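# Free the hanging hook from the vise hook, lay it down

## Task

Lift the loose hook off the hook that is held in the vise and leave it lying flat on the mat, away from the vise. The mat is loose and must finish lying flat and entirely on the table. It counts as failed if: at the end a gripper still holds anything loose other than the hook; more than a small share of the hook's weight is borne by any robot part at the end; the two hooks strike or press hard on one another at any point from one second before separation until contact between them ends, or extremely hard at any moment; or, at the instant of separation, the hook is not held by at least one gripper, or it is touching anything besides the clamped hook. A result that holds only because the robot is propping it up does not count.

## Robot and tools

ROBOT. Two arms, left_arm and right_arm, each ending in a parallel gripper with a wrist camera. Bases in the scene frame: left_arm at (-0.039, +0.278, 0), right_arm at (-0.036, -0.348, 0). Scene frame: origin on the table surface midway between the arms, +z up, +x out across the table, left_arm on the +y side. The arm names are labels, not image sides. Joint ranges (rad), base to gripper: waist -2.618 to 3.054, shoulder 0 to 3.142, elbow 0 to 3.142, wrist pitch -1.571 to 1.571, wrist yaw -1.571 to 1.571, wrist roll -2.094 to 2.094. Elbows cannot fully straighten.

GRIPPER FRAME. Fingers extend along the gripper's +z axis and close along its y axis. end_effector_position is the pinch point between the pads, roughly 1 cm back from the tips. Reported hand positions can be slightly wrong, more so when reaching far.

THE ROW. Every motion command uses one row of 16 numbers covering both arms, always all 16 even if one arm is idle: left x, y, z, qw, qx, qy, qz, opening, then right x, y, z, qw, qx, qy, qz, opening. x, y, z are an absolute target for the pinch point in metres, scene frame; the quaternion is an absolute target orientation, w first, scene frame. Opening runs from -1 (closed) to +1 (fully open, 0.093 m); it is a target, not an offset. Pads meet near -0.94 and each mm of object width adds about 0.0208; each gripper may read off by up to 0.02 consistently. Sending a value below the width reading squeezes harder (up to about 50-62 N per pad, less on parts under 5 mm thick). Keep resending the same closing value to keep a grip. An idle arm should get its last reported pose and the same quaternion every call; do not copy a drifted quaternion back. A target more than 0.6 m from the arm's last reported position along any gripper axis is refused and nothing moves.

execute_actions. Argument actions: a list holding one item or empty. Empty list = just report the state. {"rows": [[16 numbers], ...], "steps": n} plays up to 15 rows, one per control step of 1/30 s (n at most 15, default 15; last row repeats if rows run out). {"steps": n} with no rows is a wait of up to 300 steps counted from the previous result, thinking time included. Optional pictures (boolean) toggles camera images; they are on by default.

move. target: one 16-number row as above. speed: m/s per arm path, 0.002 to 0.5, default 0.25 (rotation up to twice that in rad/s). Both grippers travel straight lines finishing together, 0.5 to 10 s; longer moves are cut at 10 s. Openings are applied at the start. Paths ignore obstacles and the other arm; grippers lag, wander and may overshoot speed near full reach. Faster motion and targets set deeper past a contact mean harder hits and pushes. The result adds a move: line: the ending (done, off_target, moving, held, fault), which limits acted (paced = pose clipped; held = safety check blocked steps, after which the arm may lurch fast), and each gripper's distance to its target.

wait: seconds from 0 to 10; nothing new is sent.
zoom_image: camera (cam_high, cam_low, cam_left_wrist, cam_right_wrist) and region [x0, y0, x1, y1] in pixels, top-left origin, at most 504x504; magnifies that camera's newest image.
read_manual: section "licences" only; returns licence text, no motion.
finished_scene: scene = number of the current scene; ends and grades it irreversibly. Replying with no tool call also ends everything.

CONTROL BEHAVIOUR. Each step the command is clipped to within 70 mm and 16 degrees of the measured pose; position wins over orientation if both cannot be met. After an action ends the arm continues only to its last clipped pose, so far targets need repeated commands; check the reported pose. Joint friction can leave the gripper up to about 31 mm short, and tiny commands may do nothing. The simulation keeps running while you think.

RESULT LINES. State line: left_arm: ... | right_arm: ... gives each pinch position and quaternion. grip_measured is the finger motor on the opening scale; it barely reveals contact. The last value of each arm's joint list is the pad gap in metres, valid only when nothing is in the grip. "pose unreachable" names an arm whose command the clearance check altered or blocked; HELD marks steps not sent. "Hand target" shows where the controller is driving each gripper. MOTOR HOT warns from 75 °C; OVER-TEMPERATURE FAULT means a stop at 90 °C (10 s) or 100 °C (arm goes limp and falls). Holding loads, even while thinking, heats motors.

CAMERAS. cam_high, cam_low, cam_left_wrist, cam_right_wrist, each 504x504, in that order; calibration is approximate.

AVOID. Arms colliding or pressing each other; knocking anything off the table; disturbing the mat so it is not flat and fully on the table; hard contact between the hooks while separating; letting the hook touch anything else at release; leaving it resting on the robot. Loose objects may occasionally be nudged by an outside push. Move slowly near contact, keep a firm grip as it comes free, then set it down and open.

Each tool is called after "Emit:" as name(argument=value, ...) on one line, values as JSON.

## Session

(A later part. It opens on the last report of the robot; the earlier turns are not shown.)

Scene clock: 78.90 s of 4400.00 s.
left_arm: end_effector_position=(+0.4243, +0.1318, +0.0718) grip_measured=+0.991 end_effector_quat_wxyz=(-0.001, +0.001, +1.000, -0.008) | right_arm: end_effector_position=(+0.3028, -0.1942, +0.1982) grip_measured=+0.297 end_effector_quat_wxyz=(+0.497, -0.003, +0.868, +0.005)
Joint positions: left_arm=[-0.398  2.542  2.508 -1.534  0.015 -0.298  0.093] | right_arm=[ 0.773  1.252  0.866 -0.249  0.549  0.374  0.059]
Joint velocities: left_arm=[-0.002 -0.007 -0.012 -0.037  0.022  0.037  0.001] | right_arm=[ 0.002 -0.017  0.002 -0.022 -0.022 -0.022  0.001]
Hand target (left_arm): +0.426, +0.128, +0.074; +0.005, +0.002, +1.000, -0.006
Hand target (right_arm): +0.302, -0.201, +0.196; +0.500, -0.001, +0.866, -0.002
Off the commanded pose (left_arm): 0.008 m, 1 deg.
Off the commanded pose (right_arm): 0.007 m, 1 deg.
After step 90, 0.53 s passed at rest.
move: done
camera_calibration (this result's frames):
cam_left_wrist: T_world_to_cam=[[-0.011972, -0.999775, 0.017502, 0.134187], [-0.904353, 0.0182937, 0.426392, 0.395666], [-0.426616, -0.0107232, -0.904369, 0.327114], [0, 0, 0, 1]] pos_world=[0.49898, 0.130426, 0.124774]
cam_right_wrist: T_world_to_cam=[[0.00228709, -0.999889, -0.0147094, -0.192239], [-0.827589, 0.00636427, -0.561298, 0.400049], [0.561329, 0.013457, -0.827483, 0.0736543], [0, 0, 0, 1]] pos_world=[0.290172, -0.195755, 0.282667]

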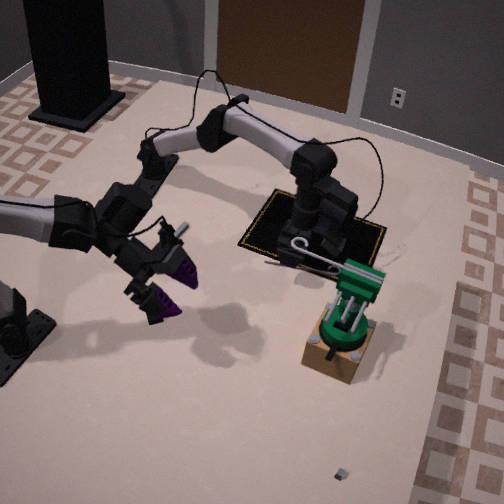

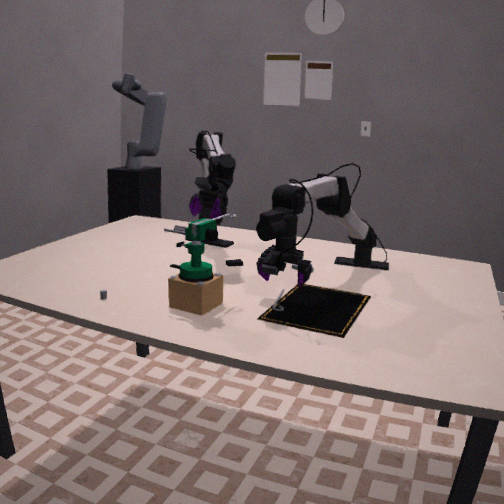

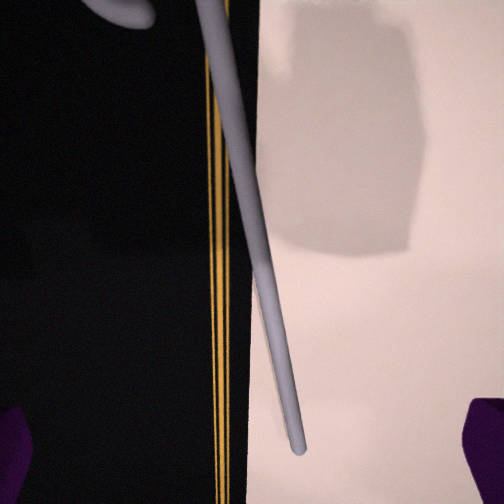

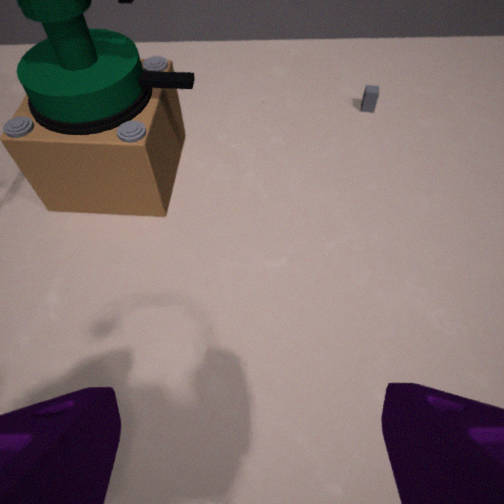

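Emit:
move(target=[0.47,0.13,0.014,0,0,1,0,1, 0.30,-0.2,0.2,0.5,0,0.866,0,0.3], speed=0.1)

Emit:
move(target=[0.47,0.13,0.014,0,0,1,0,-1, 0.30,-0.2,0.2,0.5,0,0.866,0,0.3])

Emit:
move(target=[0.47,0.16,0.04,0,0,1,0,-1, 0.30,-0.2,0.2,0.5,0,0.866,0,0.3], speed=0.08)

Emit:
move(target=[0.47,0.19,0.016,0,0,1,0,-1, 0.30,-0.2,0.2,0.5,0,0.866,0,0.3], speed=0.08)

Emit:
move(target=[0.47,0.19,0.016,0,0,1,0,0.3, 0.30,-0.2,0.2,0.5,0,0.866,0,0.3])

Emit:
move(target=[0.40,0.27,0.12,0,0,1,0,0.3, 0.30,-0.2,0.2,0.5,0,0.866,0,0.3])

Scene clock: 81.50 s of 4400.00 s.
left_arm: end_effector_position=(+0.4597, +0.1239, +0.0289) grip_measured=+0.991 end_effector_quat_wxyz=(+0.019, +0.001, +1.000, -0.009) | right_arm: end_effector_position=(+0.3029, -0.1945, +0.1982) grip_measured=+0.297 end_effector_quat_wxyz=(+0.497, -0.003, +0.868, +0.004)
Joint positions: left_arm=[-0.396  2.81   2.859 -1.577  0.006 -0.297  0.093] | right_arm=[ 0.773  1.252  0.866 -0.249  0.551  0.374  0.059]
Joint velocities: left_arm=[ 0.007 -0.002 -0.002 -0.037 -0.051 -0.007 -0.   ] | right_arm=[ 0.022 -0.007  0.007  0.022 -0.007 -0.022 -0.001]
Hand target (left_arm): +0.469, +0.131, +0.015; +0.025, -0.001, +1.000, -0.007
Hand target (right_arm): +0.300, -0.200, +0.200; +0.500, -0.000, +0.866, -0.000
Off the commanded pose (left_arm): 0.019 m, 2 deg.
Off the commanded pose (right_arm): 0.006 m, 1 deg.
elbow stopped short (left arm): the move would have taken joint 3 (elbow) straighter than the controller allows; a more bent joint 3 avoids this.
move: off_target (left_arm)
camera_calibration (this result's frames):
cam_left_wrist: T_world_to_cam=[[-0.0109911, -0.999743, 0.0198503, 0.126935], [-0.920814, 0.0178589, 0.389592, 0.454835], [-0.389846, -0.0139964, -0.920774, 0.287309], [0, 0, 0, 1]] pos_world=[0.53222, 0.122801, 0.0848264]
cam_right_wrist: T_world_to_cam=[[0.000955794, -0.999909, -0.0134874, -0.192389], [-0.827186, 0.0067884, -0.561887, 0.400173], [0.561927, 0.0116936, -0.827104, 0.0730339], [0, 0, 0, 1]] pos_world=[0.290162, -0.195942, 0.282664]

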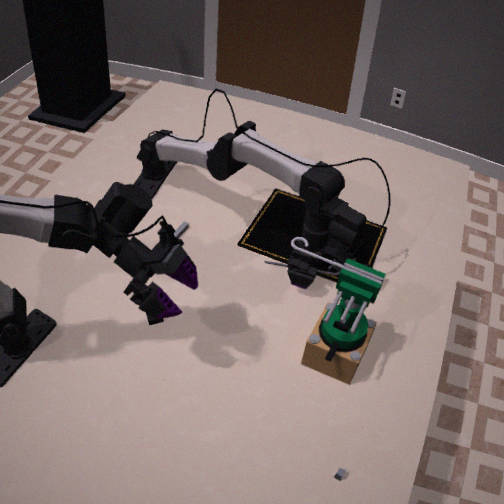

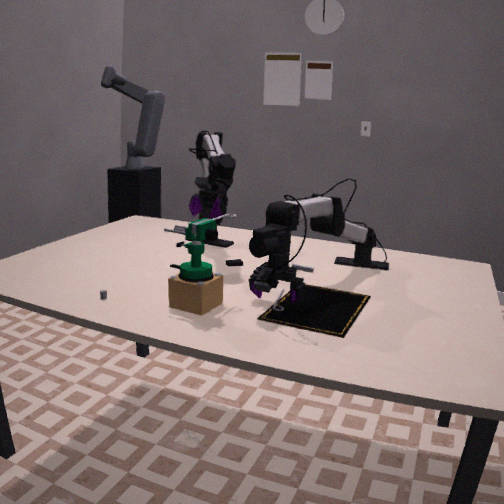

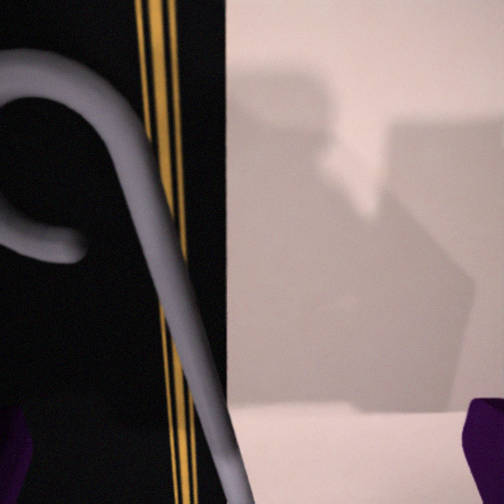

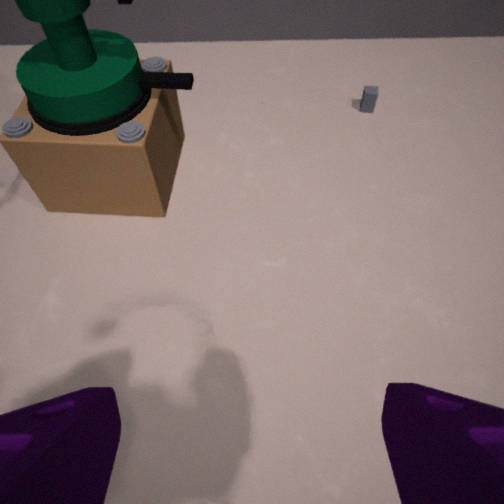

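Scene clock: 82.20 s of 4400.00 s.
left_arm: end_effector_position=(+0.4602, +0.1259, +0.0278) grip_measured=-0.991 end_effector_quat_wxyz=(+0.020, +0.002, +1.000, -0.005) | right_arm: end_effector_position=(+0.3029, -0.1945, +0.1982) grip_measured=+0.297 end_effector_quat_wxyz=(+0.497, -0.003, +0.868, +0.004)
Joint positions: left_arm=[-0.394  2.813  2.859 -1.576 -0.001 -0.292  0.   ] | right_arm=[ 0.773  1.252  0.866 -0.249  0.551  0.374  0.059]
Joint velocities: left_arm=[ 0.012  0.002  0.012  0.007 -0.007  0.022  0.   ] | right_arm=[-0.002  0.007 -0.002  0.051 -0.066 -0.007  0.   ]
Hand target (left_arm): +0.469, +0.130, +0.014; +0.025, -0.000, +1.000, -0.007
Hand target (right_arm): +0.300, -0.200, +0.200; +0.500, +0.000, +0.866, -0.000
Off the commanded pose (left_arm): 0.017 m, 2 deg.
Off the commanded pose (right_arm): 0.006 m, 1 deg.
elbow stopped short (left arm): the move would have taken joint 3 (elbow) straighter than the controller allows; a more bent joint 3 avoids this.
move: off_target (left_arm)
camera_calibration (this result's frames):
cam_left_wrist: T_world_to_cam=[[-0.0133495, -0.999841, 0.0118359, 0.130303], [-0.920956, 0.0169047, 0.389301, 0.455911], [-0.389439, -0.00570343, -0.921035, 0.285256], [0, 0, 0, 1]] pos_world=[0.532703, 0.124202, 0.0837019]
cam_right_wrist: T_world_to_cam=[[0.000650786, -0.999911, -0.0133089, -0.192392], [-0.827105, 0.006942, -0.562004, 0.400224], [0.562046, 0.0113736, -0.827027, 0.0729307], [0, 0, 0, 1]] pos_world=[0.290162, -0.195983, 0.282682]

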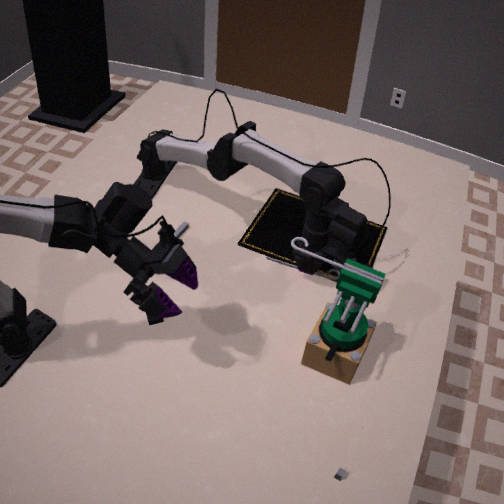

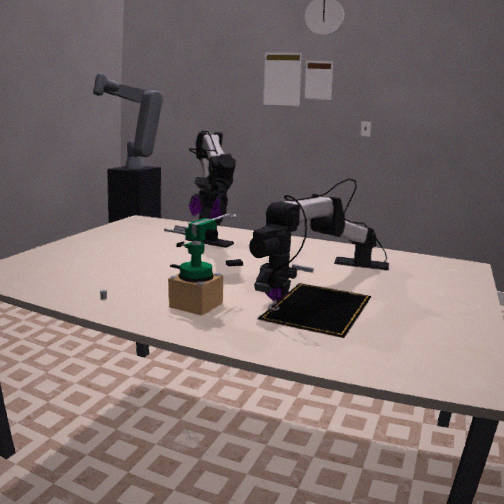

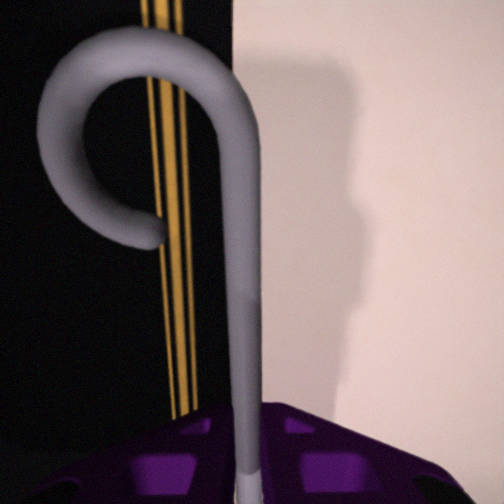

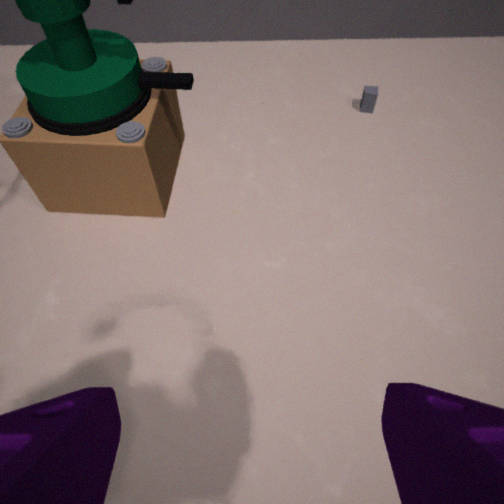

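Scene clock: 83.10 s of 4400.00 s.
left_arm: end_effector_position=(+0.4685, +0.1549, +0.0312) grip_measured=-0.991 end_effector_quat_wxyz=(+0.021, -0.004, +1.000, -0.011) | right_arm: end_effector_position=(+0.3029, -0.1945, +0.1982) grip_measured=+0.297 end_effector_quat_wxyz=(+0.497, -0.003, +0.868, +0.004)
Joint positions: left_arm=[-0.332  2.806  2.859 -1.578  0.011 -0.242  0.   ] | right_arm=[ 0.773  1.252  0.866 -0.249  0.551  0.374  0.059]
Joint velocities: left_arm=[-0.012 -0.017 -0.017 -0.051  0.022 -0.051  0.   ] | right_arm=[ 0.017 -0.002 -0.017 -0.022 -0.051  0.051 -0.001]
Hand target (left_arm): +0.469, +0.160, +0.040; +0.027, -0.000, +1.000, -0.006
Hand target (right_arm): +0.300, -0.200, +0.200; +0.500, +0.000, +0.866, -0.000
Off the commanded pose (left_arm): 0.010 m, 3 deg.
Off the commanded pose (right_arm): 0.006 m, 1 deg.
joint sent to its limit (left arm) — the command would take joint 4 (wrist pitch) past its lower limit, so that joint was sent only as far as its limit.
move: off_target (left_arm)
camera_calibration (this result's frames):
cam_left_wrist: T_world_to_cam=[[-0.00244283, -0.999732, 0.0230359, 0.153929], [-0.92232, 0.0111541, 0.386267, 0.463304], [-0.38642, -0.0203029, -0.922099, 0.292687], [0, 0, 0, 1]] pos_world=[0.540791, 0.154662, 0.0873817]
cam_right_wrist: T_world_to_cam=[[0.000650786, -0.999911, -0.0133089, -0.192392], [-0.827105, 0.006942, -0.562004, 0.400224], [0.562046, 0.0113736, -0.827027, 0.0729307], [0, 0, 0, 1]] pos_world=[0.290162, -0.195983, 0.282682]

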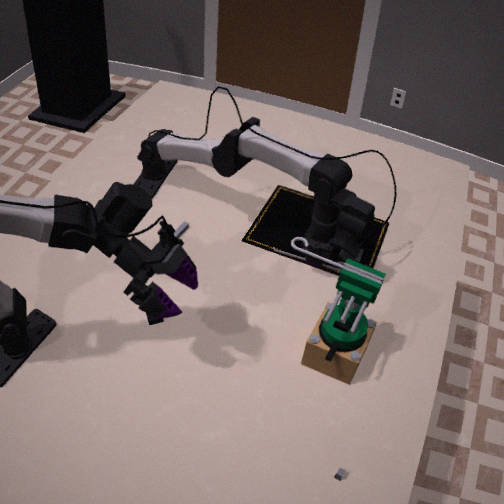

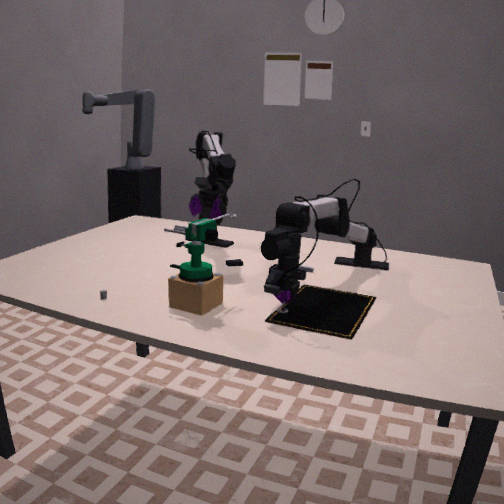

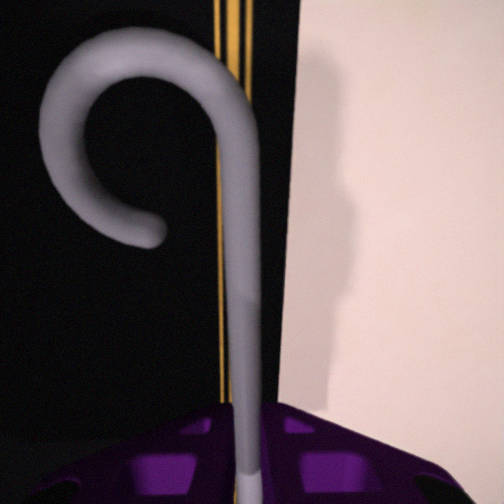

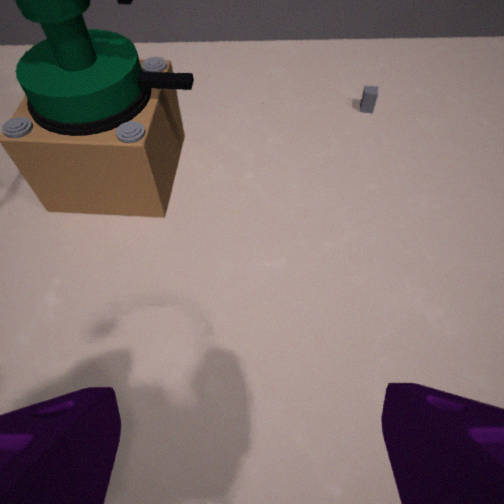

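Scene clock: 83.90 s of 4400.00 s.
left_arm: end_effector_position=(+0.4739, +0.1822, +0.0289) grip_measured=-0.991 end_effector_quat_wxyz=(+0.019, -0.003, +1.000, -0.009) | right_arm: end_effector_position=(+0.3029, -0.1945, +0.1982) grip_measured=+0.297 end_effector_quat_wxyz=(+0.497, -0.003, +0.868, +0.004)
Joint positions: left_arm=[-0.279  2.81   2.859 -1.578  0.011 -0.188  0.   ] | right_arm=[ 0.773  1.252  0.866 -0.249  0.551  0.374  0.059]
Joint velocities: left_arm=[ 0.007  0.002 -0.002  0.022  0.022 -0.007  0.   ] | right_arm=[-0.012 -0.017 -0.002 -0.095 -0.037 -0.022  0.001]
Hand target (left_arm): +0.470, +0.190, +0.016; +0.002, +0.000, +1.000, -0.000
Hand target (right_arm): +0.300, -0.200, +0.200; +0.500, +0.000, +0.866, -0.000
Off the commanded pose (left_arm): 0.016 m, 2 deg.
Off the commanded pose (right_arm): 0.006 m, 1 deg.
joint sent to its limit (left arm) — the command would take joint 4 (wrist pitch) past its lower limit, so that joint was sent only as far as its limit.
move: off_target (left_arm)
camera_calibration (this result's frames):
cam_left_wrist: T_world_to_cam=[[-0.00269606, -0.999798, 0.019916, 0.18153], [-0.920988, 0.0102415, 0.389456, 0.468373], [-0.389582, -0.0172924, -0.92083, 0.29415], [0, 0, 0, 1]] pos_world=[0.546451, 0.181783, 0.0848359]
cam_right_wrist: T_world_to_cam=[[0.000650786, -0.999911, -0.0133089, -0.192392], [-0.827105, 0.006942, -0.562004, 0.400224], [0.562046, 0.0113736, -0.827027, 0.0729307], [0, 0, 0, 1]] pos_world=[0.290162, -0.195983, 0.282682]

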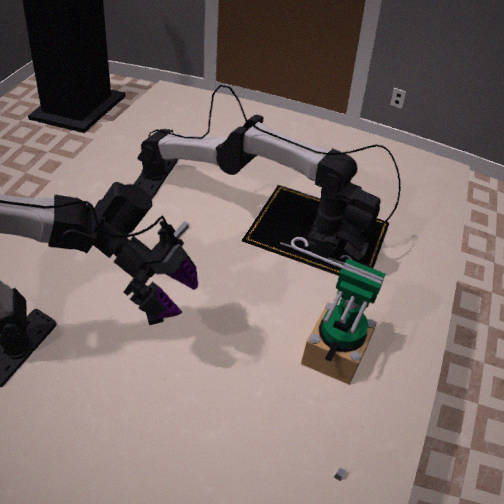

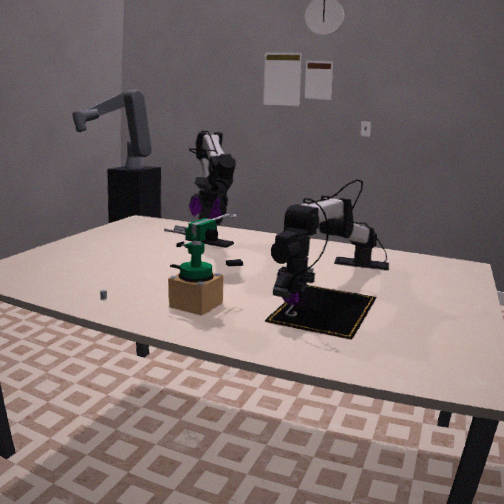

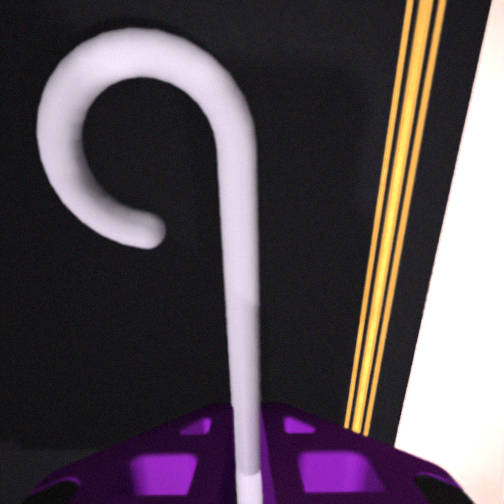

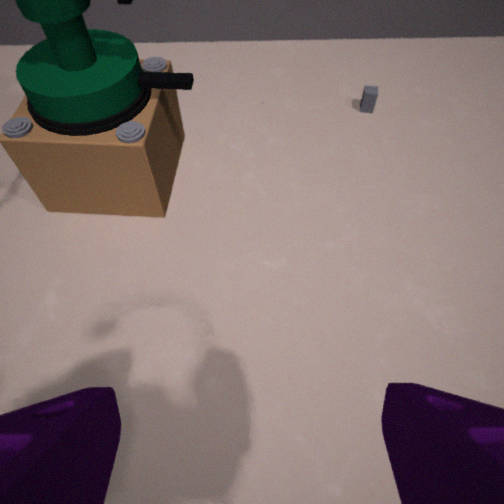

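Scene clock: 84.60 s of 4400.00 s.
left_arm: end_effector_position=(+0.4738, +0.1813, +0.0291) grip_measured=+0.298 end_effector_quat_wxyz=(+0.019, +0.000, +1.000, -0.012) | right_arm: end_effector_position=(+0.3029, -0.1945, +0.1982) grip_measured=+0.297 end_effector_quat_wxyz=(+0.497, -0.003, +0.868, +0.004)
Joint positions: left_arm=[-0.279  2.81   2.859 -1.578  0.016 -0.181  0.06 ] | right_arm=[ 0.773  1.252  0.866 -0.249  0.551  0.374  0.059]
Joint velocities: left_arm=[-0.012 -0.022 -0.002  0.022 -0.022 -0.022 -0.001] | right_arm=[ 0.007 -0.002 -0.012 -0.022  0.022  0.066 -0.   ]
Hand target (left_arm): +0.470, +0.190, +0.016; +0.002, +0.000, +1.000, -0.001
Hand target (right_arm): +0.300, -0.200, +0.200; +0.500, +0.000, +0.866, -0.000
Off the commanded pose (left_arm): 0.016 m, 3 deg.
Off the commanded pose (right_arm): 0.006 m, 1 deg.
joint sent to its limit (left arm) — the command would take joint 4 (wrist pitch) past its lower limit, so that joint was sent only as far as its limit.
move: off_target (left_arm)
camera_calibration (this result's frames):
cam_left_wrist: T_world_to_cam=[[-0.0097669, -0.99964, 0.0249698, 0.18381], [-0.920713, 0.0187322, 0.389791, 0.466503], [-0.390119, -0.0191829, -0.920565, 0.294861], [0, 0, 0, 1]] pos_world=[0.546341, 0.180661, 0.08501]
cam_right_wrist: T_world_to_cam=[[0.000650786, -0.999911, -0.0133089, -0.192392], [-0.827105, 0.006942, -0.562004, 0.400224], [0.562046, 0.0113736, -0.827027, 0.0729307], [0, 0, 0, 1]] pos_world=[0.290162, -0.195983, 0.282682]

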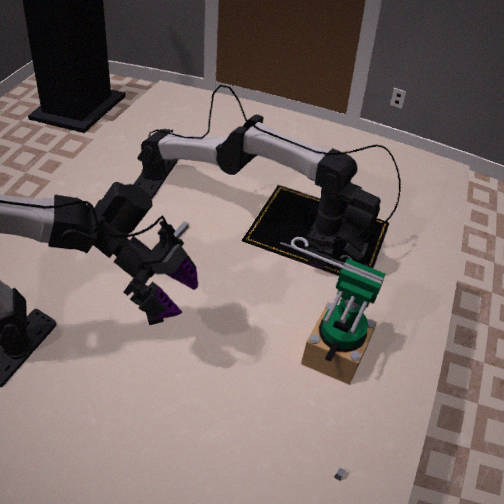

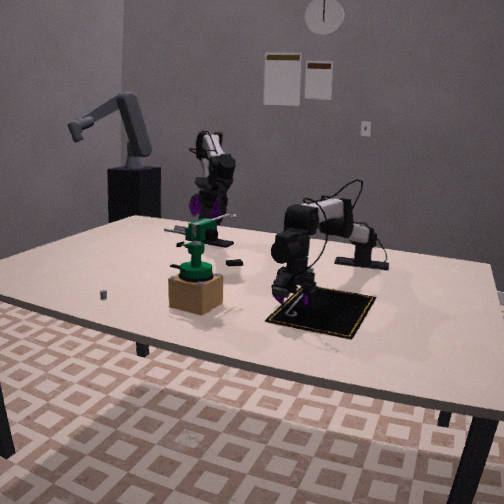

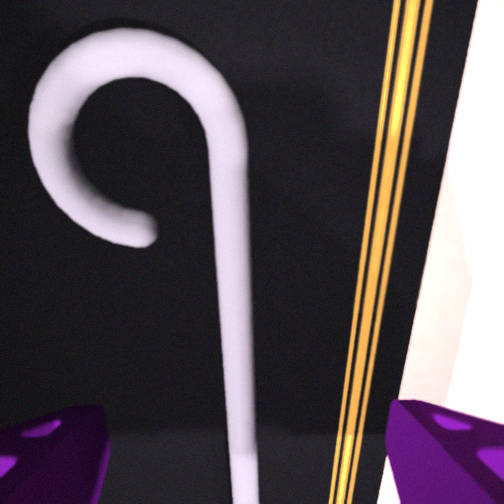

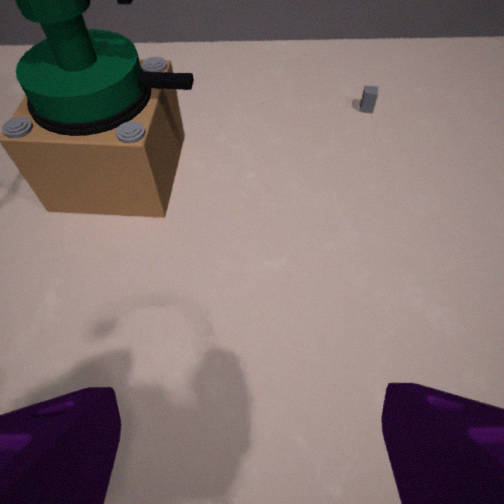

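Scene clock: 85.73 s of 4400.00 s.
left_arm: end_effector_position=(+0.3978, +0.2676, +0.1211) grip_measured=+0.298 end_effector_quat_wxyz=(-0.003, -0.004, +1.000, -0.000) | right_arm: end_effector_position=(+0.3029, -0.1945, +0.1982) grip_measured=+0.297 end_effector_quat_wxyz=(+0.497, -0.003, +0.868, +0.004)
Joint positions: left_arm=[-0.122  2.272  2.225 -1.528  0.    -0.031  0.06 ] | right_arm=[ 0.773  1.252  0.866 -0.249  0.551  0.374  0.059]
Joint velocities: left_arm=[-0.002  0.002 -0.002 -0.051 -0.022 -0.007  0.   ] | right_arm=[ 0.012  0.002 -0.017 -0.007  0.022 -0.007  0.001]
Hand target (left_arm): +0.398, +0.269, +0.119; -0.001, +0.000, +1.000, +0.002
Hand target (right_arm): +0.300, -0.200, +0.200; +0.500, +0.000, +0.866, -0.000
Off the commanded pose (left_arm): 0.003 m, 1 deg.
Off the commanded pose (right_arm): 0.006 m, 1 deg.
move: done
camera_calibration (this result's frames):
cam_left_wrist: T_world_to_cam=[[-0.00127246, -0.999997, 0.00229483, 0.266446], [-0.902997, 0.00213499, 0.429642, 0.351655], [-0.429646, -0.00152552, -0.902996, 0.360424], [0, 0, 0, 1]] pos_world=[0.472737, 0.266244, 0.173764]
cam_right_wrist: T_world_to_cam=[[0.000650786, -0.999911, -0.0133089, -0.192392], [-0.827105, 0.006942, -0.562004, 0.400224], [0.562046, 0.0113736, -0.827027, 0.0729307], [0, 0, 0, 1]] pos_world=[0.290162, -0.195983, 0.282682]

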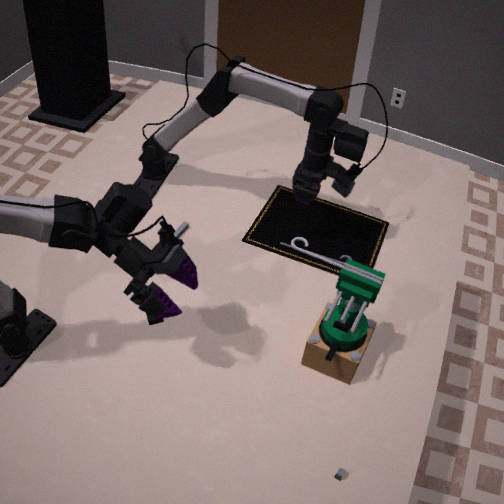

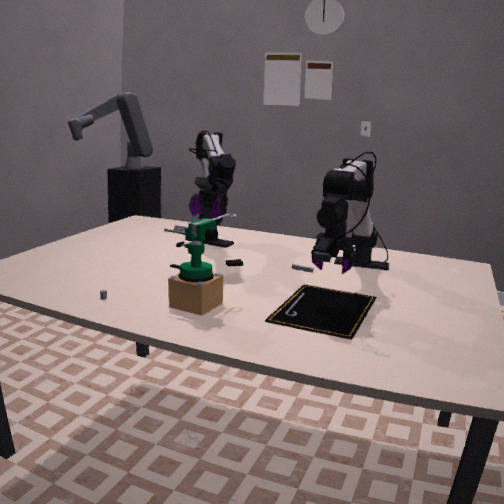

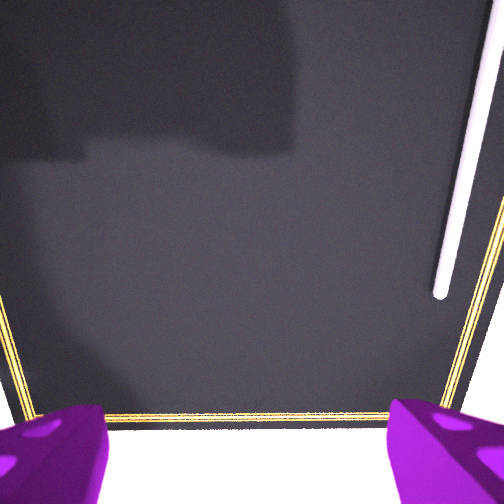

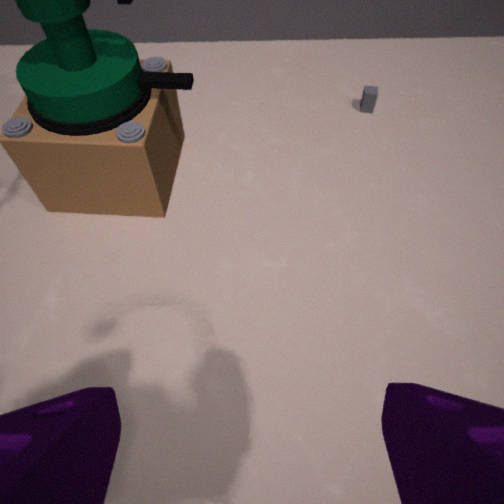

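On the mat.

Emit:
finished_scene(scene=1)

The scene is finished: the task was done.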